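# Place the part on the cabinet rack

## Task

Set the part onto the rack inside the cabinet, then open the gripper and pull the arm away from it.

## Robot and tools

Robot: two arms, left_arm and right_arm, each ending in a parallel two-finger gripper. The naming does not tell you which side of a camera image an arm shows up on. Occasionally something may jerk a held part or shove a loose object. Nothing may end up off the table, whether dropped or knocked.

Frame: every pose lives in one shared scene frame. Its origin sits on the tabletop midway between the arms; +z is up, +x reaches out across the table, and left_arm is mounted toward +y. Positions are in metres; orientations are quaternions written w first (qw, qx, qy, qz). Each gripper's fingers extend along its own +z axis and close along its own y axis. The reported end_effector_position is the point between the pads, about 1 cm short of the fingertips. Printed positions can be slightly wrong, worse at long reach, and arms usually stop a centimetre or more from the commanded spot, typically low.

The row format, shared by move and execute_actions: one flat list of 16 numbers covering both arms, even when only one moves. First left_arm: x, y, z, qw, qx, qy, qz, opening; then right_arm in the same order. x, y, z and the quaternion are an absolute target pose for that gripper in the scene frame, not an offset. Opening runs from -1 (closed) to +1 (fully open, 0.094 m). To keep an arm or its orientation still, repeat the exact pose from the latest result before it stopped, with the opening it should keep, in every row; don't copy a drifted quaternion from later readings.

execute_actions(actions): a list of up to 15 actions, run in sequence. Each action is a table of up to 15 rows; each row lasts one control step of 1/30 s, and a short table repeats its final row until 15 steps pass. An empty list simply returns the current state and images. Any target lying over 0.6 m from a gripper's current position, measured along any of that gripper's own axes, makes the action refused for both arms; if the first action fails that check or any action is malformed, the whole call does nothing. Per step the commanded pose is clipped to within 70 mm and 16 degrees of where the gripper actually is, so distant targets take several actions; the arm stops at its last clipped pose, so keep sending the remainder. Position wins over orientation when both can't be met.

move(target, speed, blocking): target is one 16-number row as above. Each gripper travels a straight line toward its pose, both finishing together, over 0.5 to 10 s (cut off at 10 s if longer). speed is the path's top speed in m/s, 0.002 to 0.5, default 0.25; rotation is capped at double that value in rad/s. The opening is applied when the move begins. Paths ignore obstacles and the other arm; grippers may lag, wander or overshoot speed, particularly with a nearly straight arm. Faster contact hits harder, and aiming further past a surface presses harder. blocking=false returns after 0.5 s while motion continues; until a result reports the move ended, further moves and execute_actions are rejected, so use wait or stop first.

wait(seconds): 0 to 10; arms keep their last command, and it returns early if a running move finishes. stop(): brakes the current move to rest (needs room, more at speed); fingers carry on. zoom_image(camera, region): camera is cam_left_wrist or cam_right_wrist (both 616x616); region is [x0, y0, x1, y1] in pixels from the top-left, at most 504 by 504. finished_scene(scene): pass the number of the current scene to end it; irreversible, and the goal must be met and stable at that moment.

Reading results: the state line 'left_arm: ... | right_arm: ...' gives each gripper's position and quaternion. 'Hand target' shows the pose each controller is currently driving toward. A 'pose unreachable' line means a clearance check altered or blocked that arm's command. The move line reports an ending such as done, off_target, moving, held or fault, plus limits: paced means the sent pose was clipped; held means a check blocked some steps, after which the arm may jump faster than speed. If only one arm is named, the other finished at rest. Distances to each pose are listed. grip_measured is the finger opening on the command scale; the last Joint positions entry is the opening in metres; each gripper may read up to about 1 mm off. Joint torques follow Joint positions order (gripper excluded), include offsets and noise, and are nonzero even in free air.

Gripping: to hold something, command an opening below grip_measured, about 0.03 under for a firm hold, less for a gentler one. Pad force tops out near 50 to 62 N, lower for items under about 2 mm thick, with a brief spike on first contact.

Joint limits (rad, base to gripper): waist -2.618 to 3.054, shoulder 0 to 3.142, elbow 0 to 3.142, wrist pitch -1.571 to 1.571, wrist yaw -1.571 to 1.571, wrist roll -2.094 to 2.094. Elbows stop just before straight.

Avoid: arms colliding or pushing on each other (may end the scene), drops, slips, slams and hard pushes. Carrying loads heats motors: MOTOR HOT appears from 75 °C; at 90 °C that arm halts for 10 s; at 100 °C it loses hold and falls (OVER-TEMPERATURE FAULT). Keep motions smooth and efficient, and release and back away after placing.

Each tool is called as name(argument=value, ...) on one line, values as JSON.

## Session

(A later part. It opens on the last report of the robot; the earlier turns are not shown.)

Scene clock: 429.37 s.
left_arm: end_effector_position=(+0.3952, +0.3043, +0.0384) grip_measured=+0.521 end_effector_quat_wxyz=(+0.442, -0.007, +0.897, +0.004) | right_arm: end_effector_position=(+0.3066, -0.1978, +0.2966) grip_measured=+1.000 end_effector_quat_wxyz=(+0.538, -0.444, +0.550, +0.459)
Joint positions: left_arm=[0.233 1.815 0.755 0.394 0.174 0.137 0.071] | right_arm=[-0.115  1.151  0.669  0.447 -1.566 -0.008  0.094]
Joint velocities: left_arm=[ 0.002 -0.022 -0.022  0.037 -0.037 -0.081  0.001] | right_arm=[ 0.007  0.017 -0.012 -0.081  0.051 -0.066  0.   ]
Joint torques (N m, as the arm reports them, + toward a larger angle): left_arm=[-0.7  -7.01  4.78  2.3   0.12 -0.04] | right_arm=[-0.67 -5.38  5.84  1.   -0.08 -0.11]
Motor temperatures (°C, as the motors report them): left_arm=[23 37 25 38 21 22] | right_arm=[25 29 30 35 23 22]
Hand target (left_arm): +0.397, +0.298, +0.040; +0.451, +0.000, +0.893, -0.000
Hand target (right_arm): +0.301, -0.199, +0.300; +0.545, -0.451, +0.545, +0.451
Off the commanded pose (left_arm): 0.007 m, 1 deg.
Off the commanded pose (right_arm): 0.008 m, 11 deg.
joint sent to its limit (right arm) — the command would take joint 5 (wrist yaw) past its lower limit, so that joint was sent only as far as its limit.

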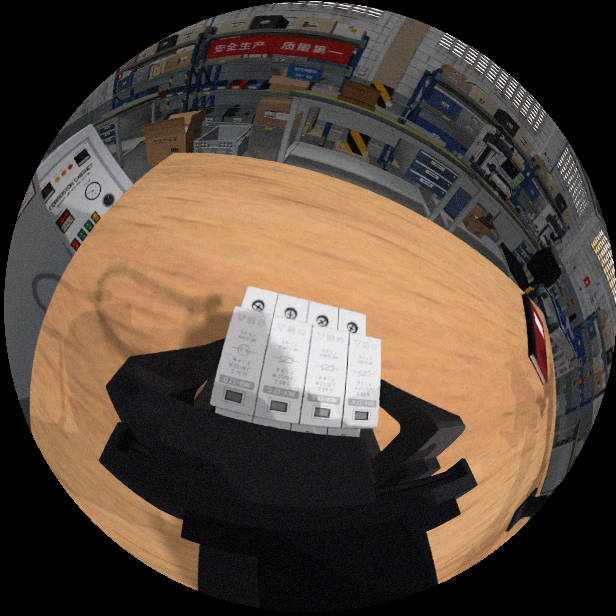

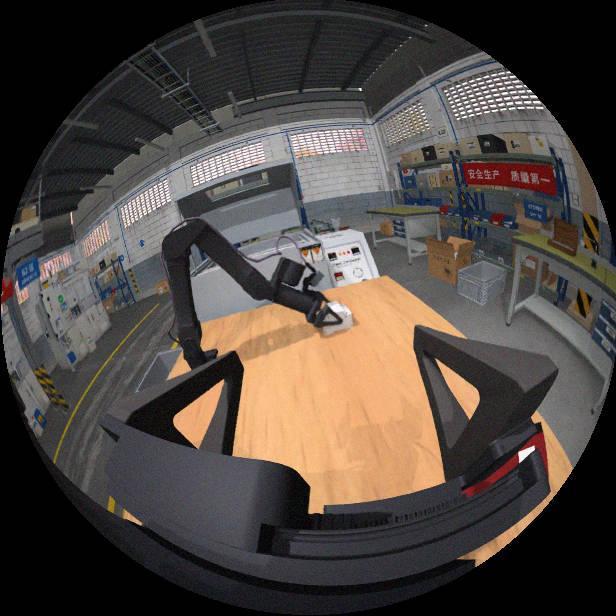

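move(target=[0.36,0.32,0.22,0.45,0,0.89,0,0.35,0.3,0.05,0.33,0.5,-0.5,0.5,0.5,1], speed=0.15)

move(target=[0.05,0.70,0.39,0.32,-0.63,0.63,0.32,0.35,0.3,0.05,0.33,0.5,-0.5,0.5,0.5,1], speed=0.2)

move(target=[-0.04,0.81,0.33,0.32,-0.63,0.63,0.32,0.35,0.3,0.05,0.33,0.5,-0.5,0.5,0.5,1], speed=0.08)

zoom_image(camera="cam_right_wrist", region=[150,150,350,310])

Scene clock: 439.13 s.
left_arm: end_effector_position=(+0.3383, +0.3137, +0.1654) grip_measured=+0.521 end_effector_quat_wxyz=(+0.374, -0.015, +0.927, -0.015) | right_arm: end_effector_position=(+0.2966, +0.0466, +0.3150) grip_measured=+1.000 end_effector_quat_wxyz=(-0.486, +0.502, -0.514, -0.498)
Joint positions: left_arm=[ 0.318  1.421  1.047 -0.46   0.237  0.197  0.071] | right_arm=[ 0.746  1.506  1.035  0.421 -0.889 -0.014  0.094]
Joint velocities: left_arm=[-0.002 -0.002  0.002  0.037  0.007  0.022  0.001] | right_arm=[ 0.012  0.012 -0.007 -0.081  0.022  0.007  0.   ]
Joint torques (N m, as the arm reports them, + toward a larger angle): left_arm=[ 0.71 -8.73 11.77  2.55  0.36  0.04] | right_arm=[ 0.38 -6.41 10.04  1.26  0.04 -0.14]
Motor temperatures (°C, as the motors report them): left_arm=[23 37 26 39 21 22] | right_arm=[25 29 30 35 23 22]
Hand target (left_arm): +0.356, +0.319, +0.221; +0.451, +0.001, +0.893, +0.001
Hand target (right_arm): +0.298, +0.050, +0.327; +0.497, -0.505, +0.503, +0.495
Off the commanded pose (left_arm): 0.059 m, 10 deg.
Off the commanded pose (right_arm): 0.016 m, 2 deg.
move: off_target (left_arm, right_arm)

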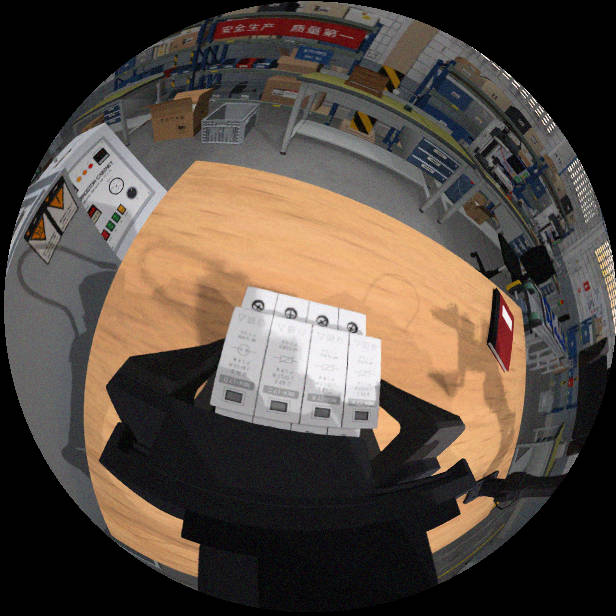

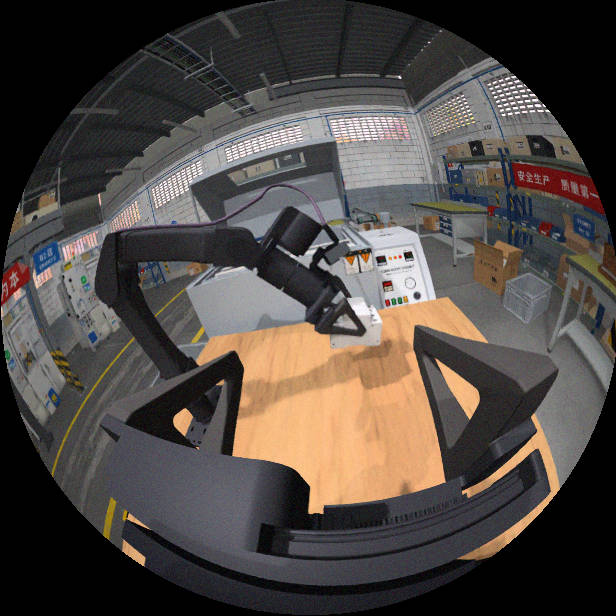

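Scene clock: 443.73 s.
left_arm: end_effector_position=(+0.0542, +0.6909, +0.3386) grip_measured=+0.519 end_effector_quat_wxyz=(-0.270, +0.641, -0.665, -0.273) | right_arm: end_effector_position=(+0.2967, +0.0467, +0.3171) grip_measured=+1.000 end_effector_quat_wxyz=(-0.488, +0.500, -0.512, -0.499)
Joint positions: left_arm=[ 1.273  1.86   2.225 -1.168 -0.198 -0.178  0.071] | right_arm=[ 0.746  1.506  1.035  0.433 -0.889 -0.008  0.094]
Joint velocities: left_arm=[ 0.002 -0.002 -0.012 -0.037  0.022  0.007 -0.001] | right_arm=[ 0.012 -0.027 -0.002  0.051  0.037 -0.007  0.   ]
Joint torques (N m, as the arm reports them, + toward a larger angle): left_arm=[  0.37 -10.15  10.9    2.62  -0.35  -0.07] | right_arm=[-0.06 -5.81  9.91  1.51 -0.02  0.03]
Motor temperatures (°C, as the motors report them): left_arm=[23 37 26 39 21 22] | right_arm=[25 29 31 35 23 22]
Hand target (left_arm): +0.049, +0.696, +0.389; -0.327, +0.631, -0.627, -0.318
Hand target (right_arm): +0.300, +0.050, +0.330; +0.500, -0.500, +0.500, +0.500
Off the commanded pose (left_arm): 0.052 m, 9 deg.
Off the commanded pose (right_arm): 0.014 m, 2 deg.
move: off_target (left_arm, right_arm)

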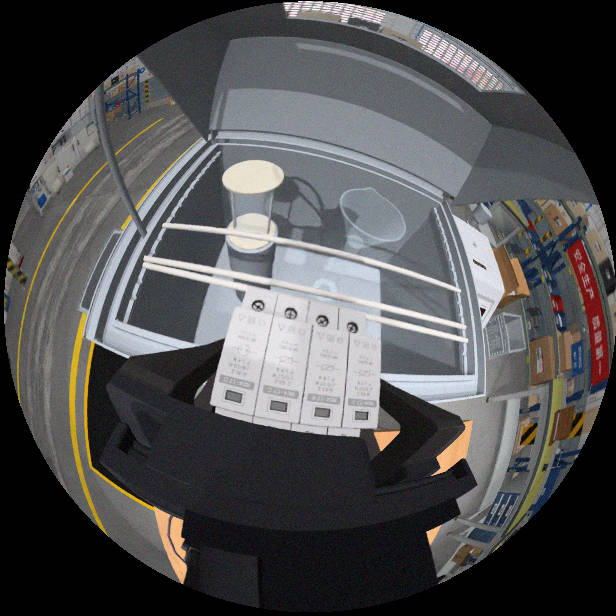

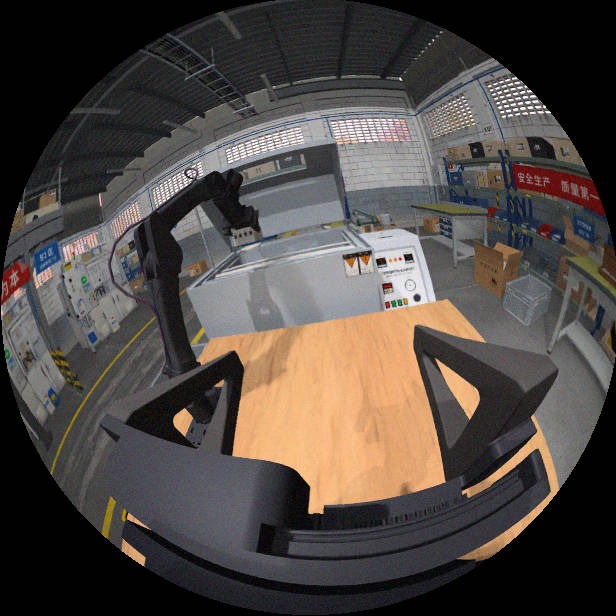

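Scene clock: 446.03 s.
left_arm: end_effector_position=(-0.0404, +0.7892, +0.2659) grip_measured=+0.519 end_effector_quat_wxyz=(-0.255, +0.659, -0.658, -0.260) | right_arm: end_effector_position=(+0.2967, +0.0467, +0.3171) grip_measured=+1.000 end_effector_quat_wxyz=(-0.488, +0.500, -0.512, -0.499)
Joint positions: left_arm=[ 1.543  2.156  2.368 -1.037 -0.024 -0.016  0.071] | right_arm=[ 0.746  1.506  1.035  0.433 -0.889 -0.008  0.094]
Joint velocities: left_arm=[-0.007  0.002  0.042  0.037  0.022  0.007 -0.001] | right_arm=[ 0.017  0.002 -0.017 -0.022  0.007  0.022  0.   ]
Joint torques (N m, as the arm reports them, + toward a larger angle): left_arm=[  0.38 -13.25  11.62   2.84   0.06   0.06] | right_arm=[-0.02 -5.9   9.91  1.54 -0.02  0.01]
Motor temperatures (°C, as the motors report them): left_arm=[23 37 26 39 21 22] | right_arm=[25 29 31 35 23 22]
Hand target (left_arm): -0.041, +0.801, +0.330; -0.320, +0.630, -0.631, -0.320
Hand target (right_arm): +0.300, +0.050, +0.330; +0.500, -0.500, +0.500, +0.500
Off the commanded pose (left_arm): 0.067 m, 11 deg.
Off the commanded pose (right_arm): 0.014 m, 2 deg.
move: off_target (left_arm, right_arm)

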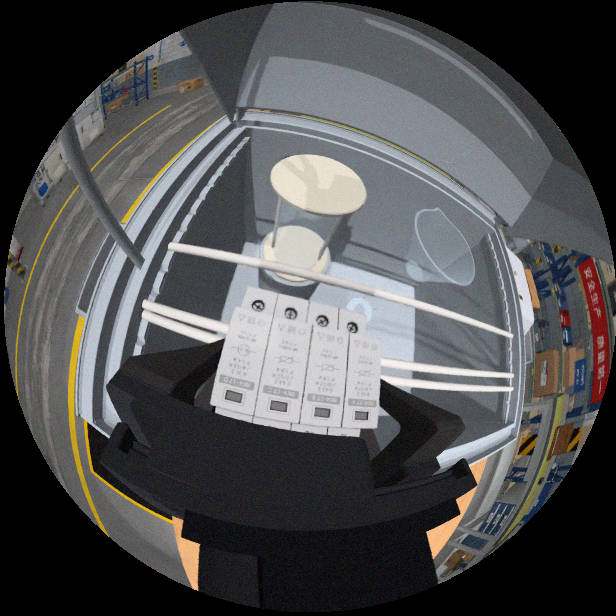

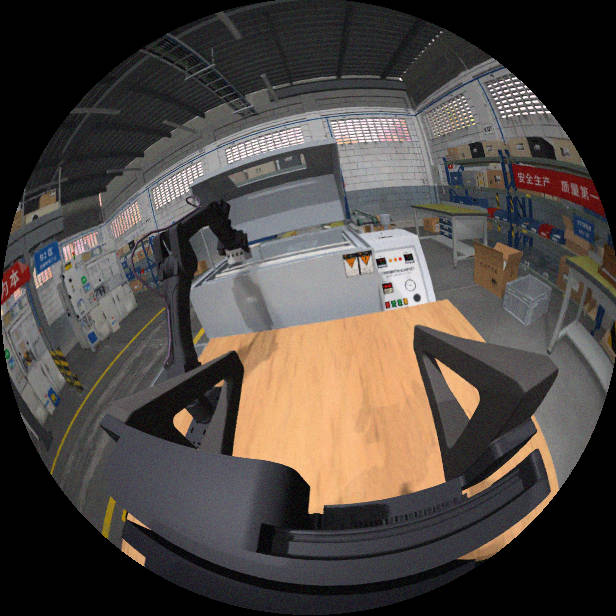

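Region (150, 150, 350, 310) of cam_right_wrist's 616x616 image, scaled by 2.520, with more detail than that image has; it fills the top 403 rows of this view, and the rest is white.

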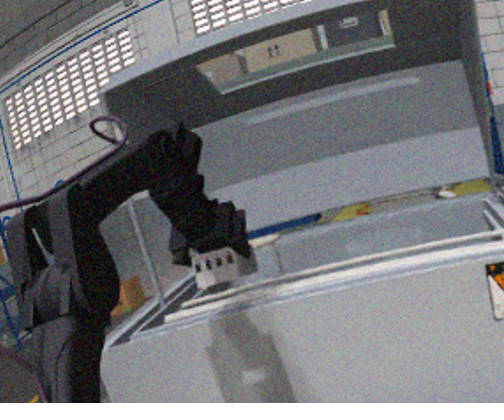

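move(target=[-0.04,0.845,0.31,0.35,-0.615,0.615,0.35,0.35,0.3,0.05,0.33,0.5,-0.5,0.5,0.5,1], speed=0.03)

zoom_image(camera="cam_right_wrist", region=[180,200,300,300])

Scene clock: 454.83 s.
left_arm: end_effector_position=(-0.0388, +0.8280, +0.2566) grip_measured=+0.519 end_effector_quat_wxyz=(-0.295, +0.642, -0.643, -0.296) | right_arm: end_effector_position=(+0.2967, +0.0467, +0.3171) grip_measured=+1.000 end_effector_quat_wxyz=(-0.488, +0.500, -0.512, -0.499)
Joint positions: left_arm=[ 1.543  2.194  2.299 -0.814 -0.02  -0.014  0.071] | right_arm=[ 0.746  1.506  1.035  0.433 -0.889 -0.008  0.094]
Joint velocities: left_arm=[ 0.002 -0.007 -0.002  0.037 -0.095 -0.051 -0.001] | right_arm=[-0.012 -0.007  0.017 -0.066  0.037  0.037  0.   ]
Joint torques (N m, as the arm reports them, + toward a larger angle): left_arm=[  0.39 -14.02   8.45   3.18   0.04   0.05] | right_arm=[ 0.1  -5.96  9.96  1.53 -0.02  0.03]
Motor temperatures (°C, as the motors report them): left_arm=[23 40 27 40 21 22] | right_arm=[25 29 31 36 23 22]
Hand target (left_arm): -0.040, +0.838, +0.310; -0.349, +0.614, -0.616, -0.348
Hand target (right_arm): +0.300, +0.050, +0.330; +0.500, -0.500, +0.500, +0.500
Off the commanded pose (left_arm): 0.056 m, 10 deg.
Off the commanded pose (right_arm): 0.014 m, 2 deg.
move: off_target (left_arm, right_arm)

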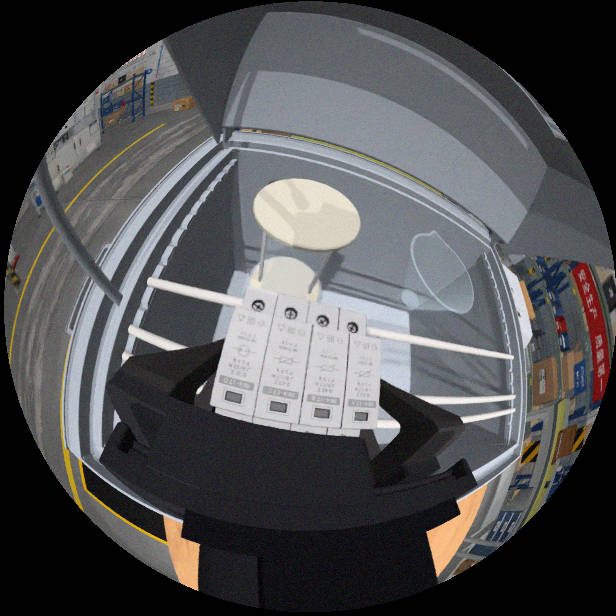

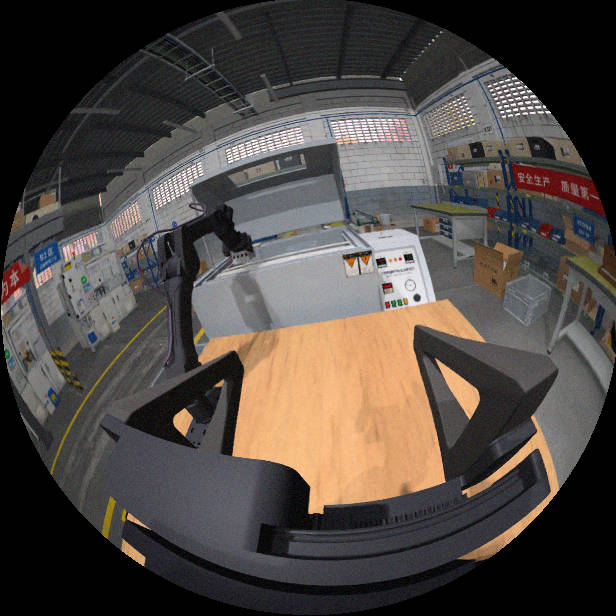

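Region (180, 200, 300, 300) of cam_right_wrist's 616x616 image, scaled by 4.200, with more detail than that image has.

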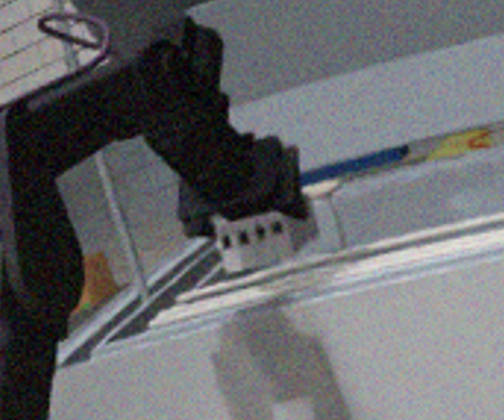

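move(target=[-0.04,0.855,0.285,0.35,-0.615,0.615,0.35,0.35,0.3,0.05,0.33,0.5,-0.5,0.5,0.5,1], speed=0.02)

zoom_image(camera="cam_right_wrist", region=[180,200,300,300])

Scene clock: 465.43 s.
left_arm: end_effector_position=(-0.0385, +0.8400, +0.2264) grip_measured=+0.519 end_effector_quat_wxyz=(-0.294, +0.642, -0.643, -0.296) | right_arm: end_effector_position=(+0.2967, +0.0467, +0.3171) grip_measured=+1.000 end_effector_quat_wxyz=(-0.488, +0.500, -0.512, -0.499)
Joint positions: left_arm=[ 1.543  2.215  2.21  -0.705 -0.02  -0.013  0.071] | right_arm=[ 0.746  1.506  1.035  0.433 -0.889 -0.008  0.094]
Joint velocities: left_arm=[ 0.002 -0.002 -0.012  0.007  0.037 -0.037  0.   ] | right_arm=[ 0.007  0.007  0.007  0.022 -0.066  0.007  0.   ]
Joint torques (N m, as the arm reports them, + toward a larger angle): left_arm=[  0.36 -15.43   8.22   3.09   0.03   0.03] | right_arm=[ 0.08 -5.82 10.07  1.5  -0.01  0.03]
Motor temperatures (°C, as the motors report them): left_arm=[23 42 26 41 21 22] | right_arm=[25 29 32 36 23 22]
Hand target (left_arm): -0.040, +0.849, +0.286; -0.349, +0.614, -0.616, -0.349
Hand target (right_arm): +0.300, +0.050, +0.330; +0.500, -0.500, +0.500, +0.500
Off the commanded pose (left_arm): 0.061 m, 10 deg.
Off the commanded pose (right_arm): 0.014 m, 2 deg.
move: off_target (left_arm, right_arm)

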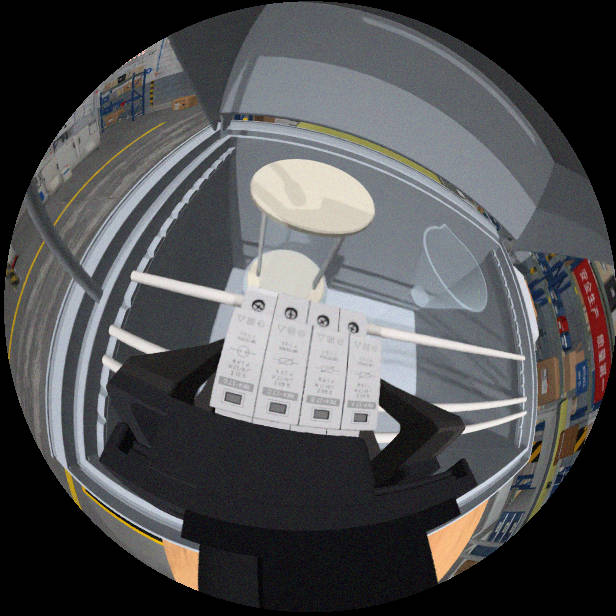

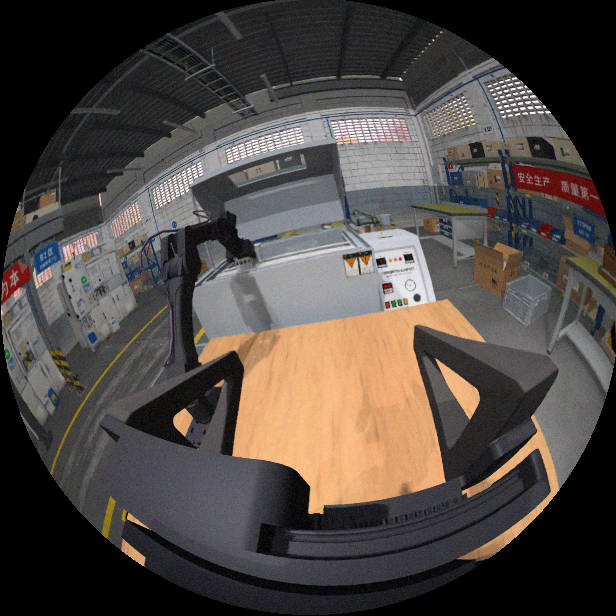

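Region (180, 200, 300, 300) of cam_right_wrist's 616x616 image, scaled by 4.200, with more detail than that image has.

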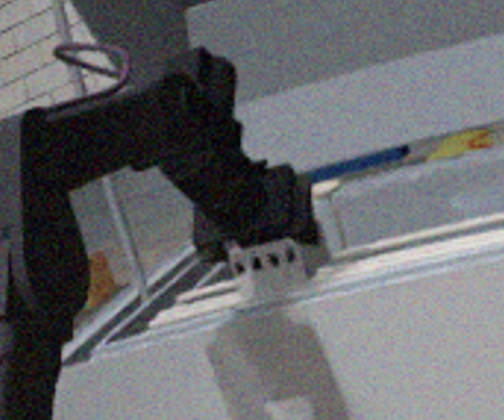

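move(target=[-0.04,0.88,0.305,0.35,-0.615,0.615,0.35,0.35,0.3,0.05,0.33,0.5,-0.5,0.5,0.5,1], speed=0.015)

zoom_image(camera="cam_right_wrist", region=[180,200,300,300])

Scene clock: 479.77 s.
left_arm: end_effector_position=(-0.0377, +0.8666, +0.2391) grip_measured=+0.519 end_effector_quat_wxyz=(-0.295, +0.642, -0.643, -0.296) | right_arm: end_effector_position=(+0.2967, +0.0467, +0.3171) grip_measured=+1.000 end_effector_quat_wxyz=(-0.488, +0.500, -0.512, -0.499)
Joint positions: left_arm=[ 1.543  2.479  2.734 -0.964 -0.019 -0.014  0.071] | right_arm=[ 0.746  1.506  1.035  0.433 -0.889 -0.008  0.094]
Joint velocities: left_arm=[-0.002  0.056  0.149 -0.125 -0.022  0.007 -0.   ] | right_arm=[ 0.017 -0.002  0.002 -0.022 -0.066  0.007  0.   ]
Joint torques (N m, as the arm reports them, + toward a larger angle): left_arm=[  0.44 -15.4   11.58   2.84   0.02   0.06] | right_arm=[ 0.08 -5.77  9.91  1.51 -0.05  0.02]
Motor temperatures (°C, as the motors report them): left_arm=[23 43 27 42 21 22] | right_arm=[25 29 32 37 23 22]
Hand target (left_arm): -0.040, +0.872, +0.305; -0.350, +0.614, -0.615, -0.350
Hand target (right_arm): +0.300, +0.050, +0.330; +0.500, -0.500, +0.500, +0.500
Off the commanded pose (left_arm): 0.067 m, 10 deg.
Off the commanded pose (right_arm): 0.014 m, 2 deg.
move: off_target (left_arm, right_arm)

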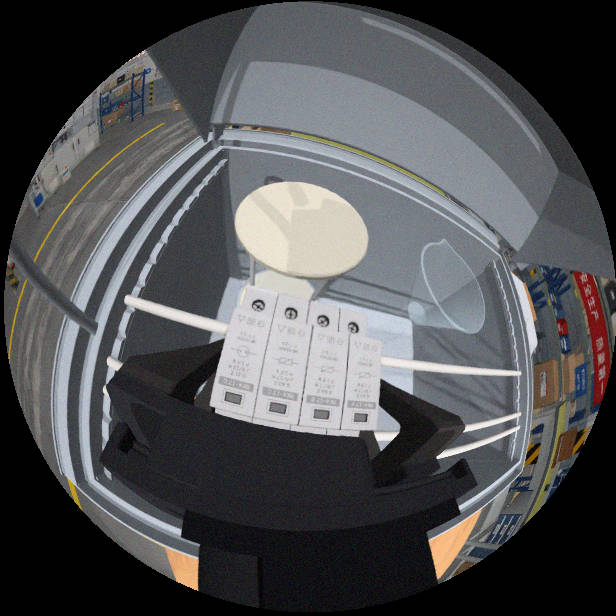

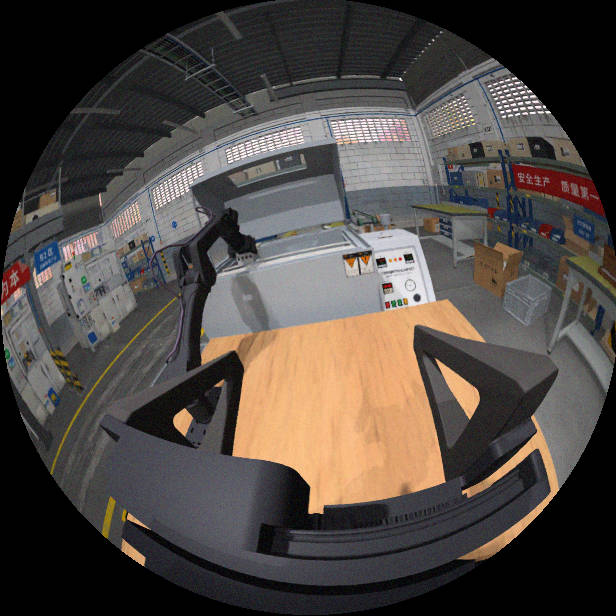

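Region (180, 200, 300, 300) of cam_right_wrist's 616x616 image, scaled by 4.200, with more detail than that image has.

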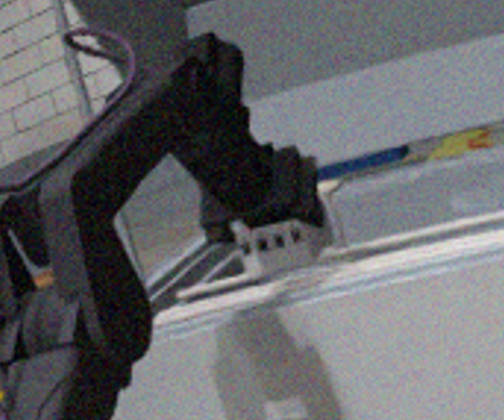

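move(target=[-0.04,0.865,0.285,0.35,-0.615,0.615,0.35,0.35,0.3,0.05,0.33,0.5,-0.5,0.5,0.5,1], speed=0.012)

zoom_image(camera="cam_right_wrist", region=[180,200,300,300])

Scene clock: 493.50 s.
left_arm: end_effector_position=(-0.0379, +0.8559, +0.2278) grip_measured=+0.519 end_effector_quat_wxyz=(-0.301, +0.639, -0.641, -0.302) | right_arm: end_effector_position=(+0.2967, +0.0467, +0.3171) grip_measured=+1.000 end_effector_quat_wxyz=(-0.488, +0.500, -0.512, -0.499)
Joint positions: left_arm=[ 1.543  2.29   2.326 -0.726 -0.019 -0.012  0.071] | right_arm=[ 0.746  1.506  1.035  0.433 -0.889 -0.008  0.094]
Joint velocities: left_arm=[ 0.007  0.002  0.002 -0.022  0.037 -0.007 -0.   ] | right_arm=[ 0.022  0.007 -0.012  0.066 -0.051 -0.051  0.   ]
Joint torques (N m, as the arm reports them, + toward a larger angle): left_arm=[  0.39 -16.32   7.79   2.9    0.02   0.02] | right_arm=[-0.04 -5.89  9.82  1.54  0.    0.07]
Motor temperatures (°C, as the motors report them): left_arm=[23 45 27 41 21 22] | right_arm=[25 29 32 37 23 22]
Hand target (left_arm): -0.040, +0.860, +0.285; -0.349, +0.614, -0.616, -0.349
Hand target (right_arm): +0.300, +0.050, +0.330; +0.500, -0.500, +0.500, +0.500
Off the commanded pose (left_arm): 0.058 m, 9 deg.
Off the commanded pose (right_arm): 0.014 m, 2 deg.
move: off_target (left_arm, right_arm)

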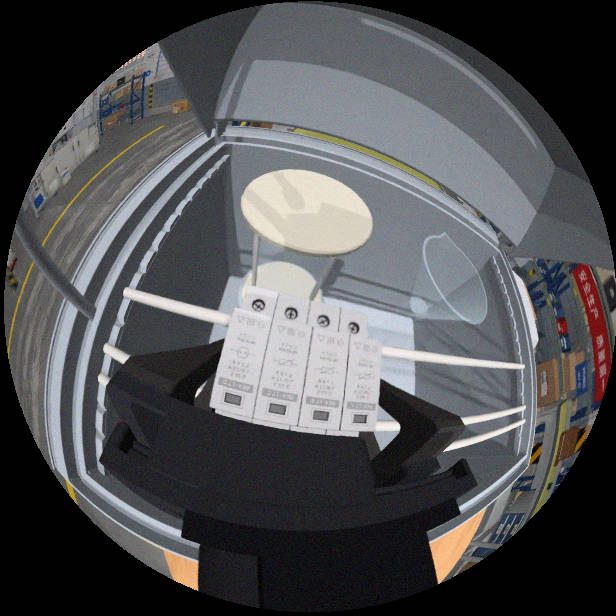

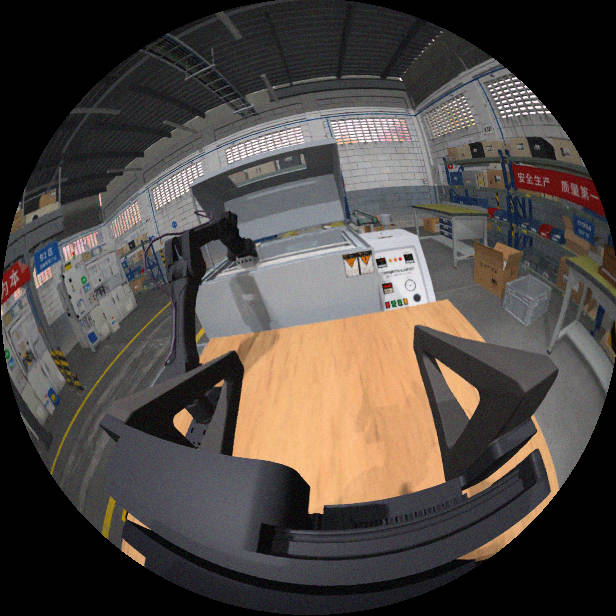

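Region (180, 200, 300, 300) of cam_right_wrist's 616x616 image, scaled by 4.200, with more detail than that image has.

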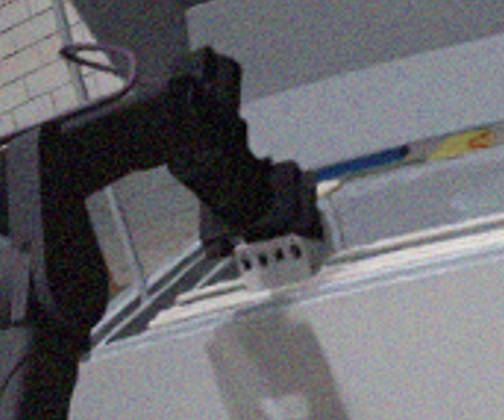

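move(target=[-0.04,0.865,0.268,0.35,-0.615,0.615,0.35,0.35,0.3,0.05,0.33,0.5,-0.5,0.5,0.5,1], speed=0.01)

Scene clock: 504.90 s.
left_arm: end_effector_position=(-0.0378, +0.8572, +0.2281) grip_measured=+0.519 end_effector_quat_wxyz=(-0.313, +0.634, -0.634, -0.313) | right_arm: end_effector_position=(+0.2967, +0.0467, +0.3171) grip_measured=+1.000 end_effector_quat_wxyz=(-0.488, +0.500, -0.512, -0.499)
Joint positions: left_arm=[ 1.543  2.251  2.232 -0.635 -0.019 -0.014  0.071] | right_arm=[ 0.746  1.506  1.035  0.433 -0.889 -0.008  0.094]
Joint velocities: left_arm=[-0.002 -0.017  0.007  0.051 -0.095  0.022  0.   ] | right_arm=[ 0.002  0.007 -0.017 -0.022 -0.037  0.022  0.   ]
Joint torques (N m, as the arm reports them, + toward a larger angle): left_arm=[  0.38 -14.74   7.14   2.83   0.02   0.05] | right_arm=[-0.08 -5.84  9.9   1.49 -0.04  0.  ]
Motor temperatures (°C, as the motors report them): left_arm=[23 45 26 41 21 22] | right_arm=[25 29 32 37 23 22]
Hand target (left_arm): -0.040, +0.862, +0.268; -0.349, +0.614, -0.616, -0.349
Hand target (right_arm): +0.300, +0.050, +0.330; +0.500, -0.500, +0.500, +0.500
Off the commanded pose (left_arm): 0.041 m, 7 deg.
Off the commanded pose (right_arm): 0.014 m, 2 deg.
move: off_target (left_arm, right_arm)

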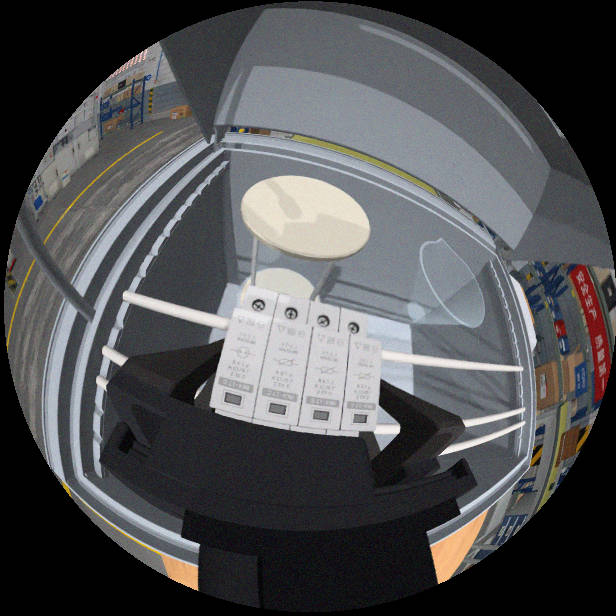

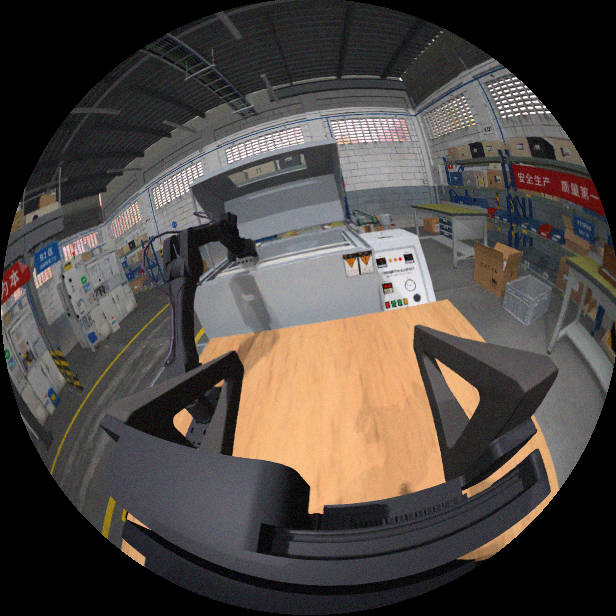

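execute_actions(actions=[[[-0.04,0.862,0.27,0.35,-0.615,0.615,0.35,0.6,0.3,0.05,0.33,0.5,-0.5,0.5,0.5,1]],[[-0.04,0.862,0.27,0.35,-0.615,0.615,0.35,0.75,0.3,0.05,0.33,0.5,-0.5,0.5,0.5,1]]])

zoom_image(camera="cam_right_wrist", region=[180,200,300,300])

Scene clock: 512.80 s.
left_arm: end_effector_position=(-0.0377, +0.8615, +0.2434) grip_measured=+0.749 end_effector_quat_wxyz=(-0.330, +0.625, -0.625, -0.330) | right_arm: end_effector_position=(+0.2967, +0.0467, +0.3172) grip_measured=+1.000 end_effector_quat_wxyz=(-0.488, +0.500, -0.512, -0.499)
Joint positions: left_arm=[ 1.543  2.236  2.225 -0.589 -0.019 -0.014  0.082] | right_arm=[ 0.746  1.506  1.035  0.433 -0.889 -0.008  0.094]
Joint velocities: left_arm=[-0.007 -0.012  0.012 -0.022 -0.095 -0.007  0.001] | right_arm=[ 0.017 -0.002  0.007  0.007  0.037  0.051  0.   ]
Joint torques (N m, as the arm reports them, + toward a larger angle): left_arm=[  0.34 -13.83   7.47   2.35   0.     0.03] | right_arm=[ 0.08 -5.78  9.99  1.51 -0.05 -0.01]
Motor temperatures (°C, as the motors report them): left_arm=[23 46 26 42 21 22] | right_arm=[25 29 32 37 23 22]
Hand target (left_arm): -0.040, +0.861, +0.270; -0.350, +0.614, -0.615, -0.350
Hand target (right_arm): +0.300, +0.050, +0.330; +0.500, -0.500, +0.500, +0.500
Off the commanded pose (left_arm): 0.027 m, 4 deg.
Off the commanded pose (right_arm): 0.014 m, 2 deg.

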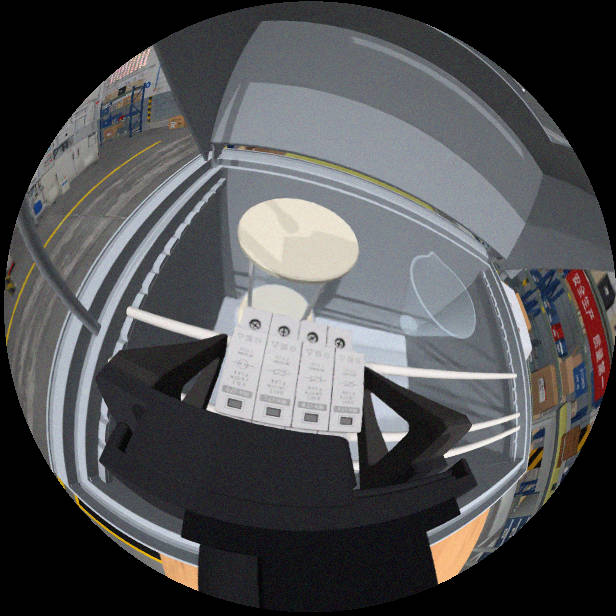

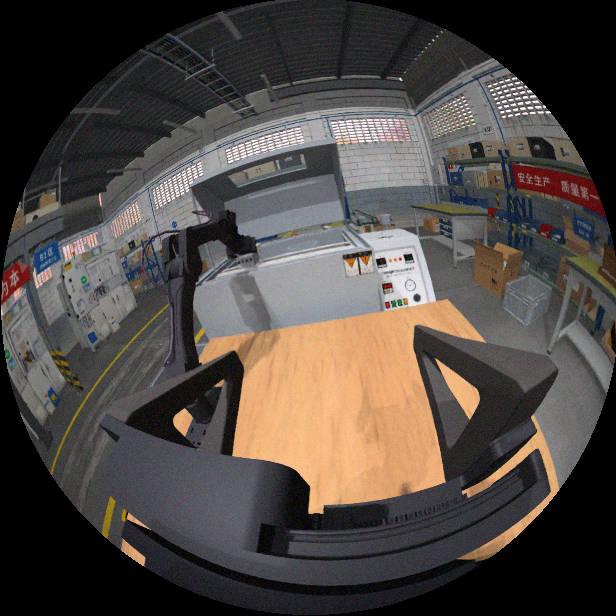

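Region (180, 200, 300, 300) of cam_right_wrist's 616x616 image, scaled by 4.200, with more detail than that image has.

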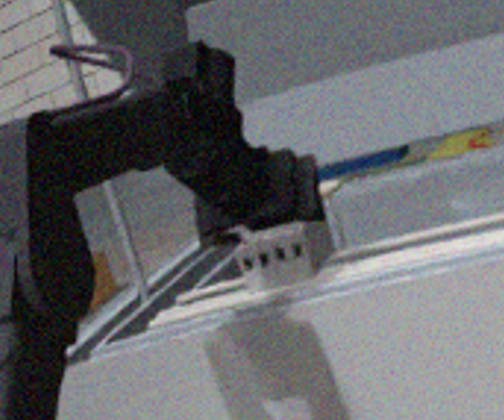

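Stable. Retreat.

move(target=[-0.04,0.78,0.37,0.35,-0.615,0.615,0.35,1,0.3,0.05,0.33,0.5,-0.5,0.5,0.5,1], speed=0.08)

move(target=[0.1,0.55,0.38,0.32,-0.63,0.63,0.32,1,0.3,-0.1,0.32,0.5,-0.5,0.5,0.5,1], speed=0.25)

Scene clock: 518.87 s.
left_arm: end_effector_position=(-0.0396, +0.7857, +0.3406) grip_measured=+1.000 end_effector_quat_wxyz=(-0.331, +0.625, -0.625, -0.330) | right_arm: end_effector_position=(+0.2967, +0.0467, +0.3172) grip_measured=+1.000 end_effector_quat_wxyz=(-0.488, +0.500, -0.512, -0.499)
Joint positions: left_arm=[ 1.543  2.011  2.281 -0.869 -0.019 -0.014  0.094] | right_arm=[ 0.746  1.506  1.035  0.433 -0.889 -0.008  0.094]
Joint velocities: left_arm=[ 0.007 -0.002  0.007 -0.022 -0.007  0.051  0.   ] | right_arm=[ 0.012 -0.002 -0.012 -0.051  0.022  0.007  0.   ]
Joint torques (N m, as the arm reports them, + toward a larger angle): left_arm=[  0.05 -11.32   9.48   2.03  -0.03   0.  ] | right_arm=[ 0.05 -5.9   9.83  1.5   0.    0.  ]
Motor temperatures (°C, as the motors report them): left_arm=[23 45 26 41 21 22] | right_arm=[25 29 32 37 23 22]
Hand target (left_arm): -0.040, +0.780, +0.370; -0.350, +0.614, -0.615, -0.350
Hand target (right_arm): +0.300, +0.050, +0.330; +0.500, -0.500, +0.500, +0.500
Off the commanded pose (left_arm): 0.030 m, 4 deg.
Off the commanded pose (right_arm): 0.014 m, 2 deg.
move: off_target (left_arm, right_arm)

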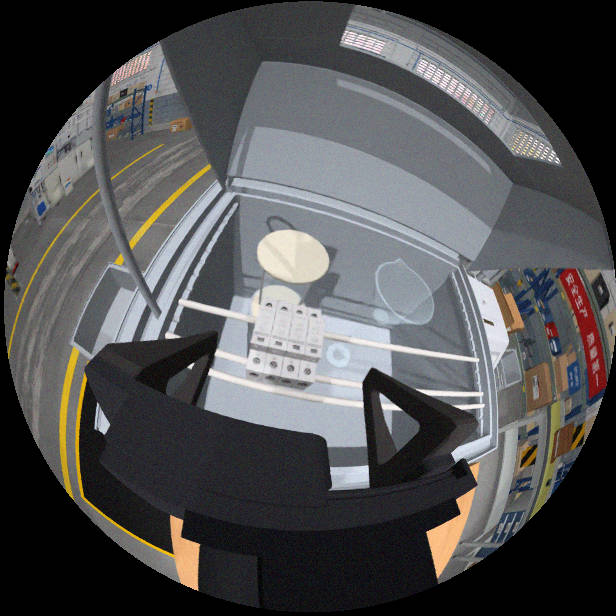

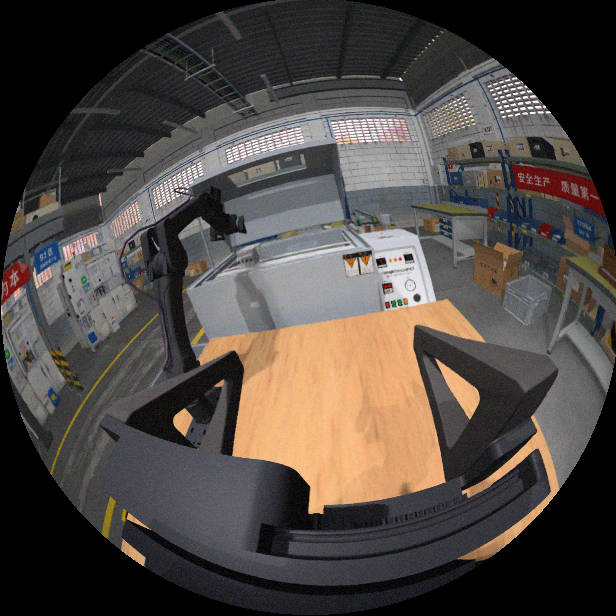

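Scene clock: 520.73 s.
left_arm: end_effector_position=(+0.1046, +0.5511, +0.3662) grip_measured=+1.000 end_effector_quat_wxyz=(-0.305, +0.629, -0.643, -0.311) | right_arm: end_effector_position=(+0.3070, -0.0963, +0.3166) grip_measured=+1.000 end_effector_quat_wxyz=(+0.493, -0.494, +0.506, +0.507)
Joint positions: left_arm=[ 0.867  1.437  1.818 -1.182 -0.529 -0.46   0.094] | right_arm=[ 0.285  1.294  0.829  0.47  -1.352  0.03   0.094]
Joint velocities: left_arm=[ 0.007  0.002 -0.012 -0.007 -0.051 -0.037  0.   ] | right_arm=[ 0.002 -0.007 -0.017  0.007 -0.007 -0.022  0.   ]
Joint torques (N m, as the arm reports them, + toward a larger angle): left_arm=[-0.29 -4.68  8.52  1.68 -0.42 -0.07] | right_arm=[-0.68 -6.37  6.03  1.25 -0.09  0.02]
Motor temperatures (°C, as the motors report them): left_arm=[23 44 26 41 21 22] | right_arm=[25 29 32 37 23 22]
Hand target (left_arm): +0.102, +0.550, +0.380; -0.319, +0.631, -0.631, -0.320
Hand target (right_arm): +0.302, -0.100, +0.322; +0.501, -0.497, +0.499, +0.503
Off the commanded pose (left_arm): 0.015 m, 2 deg.
Off the commanded pose (right_arm): 0.009 m, 1 deg.
move: off_target (left_arm)

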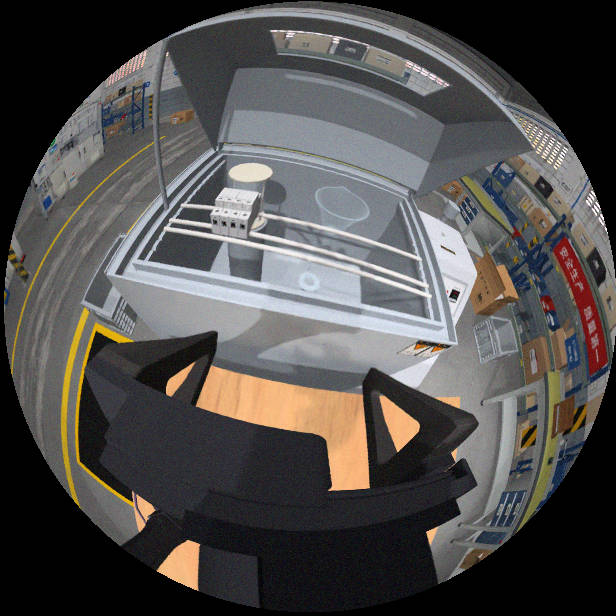

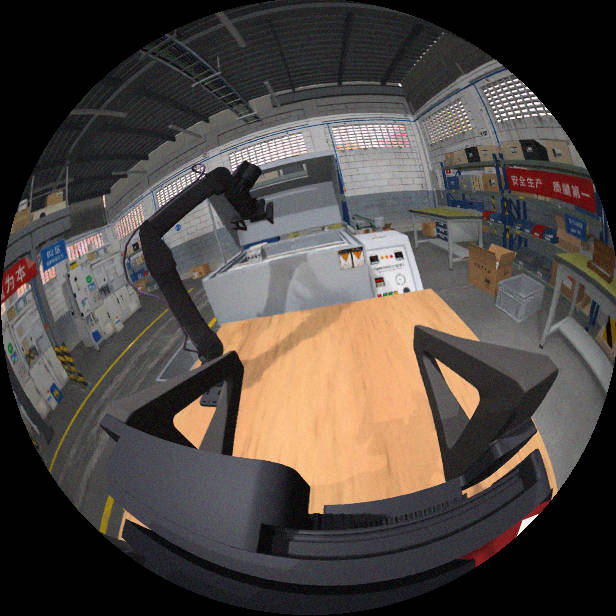

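finished_scene(scene=2)

The scene is finished: the task was done.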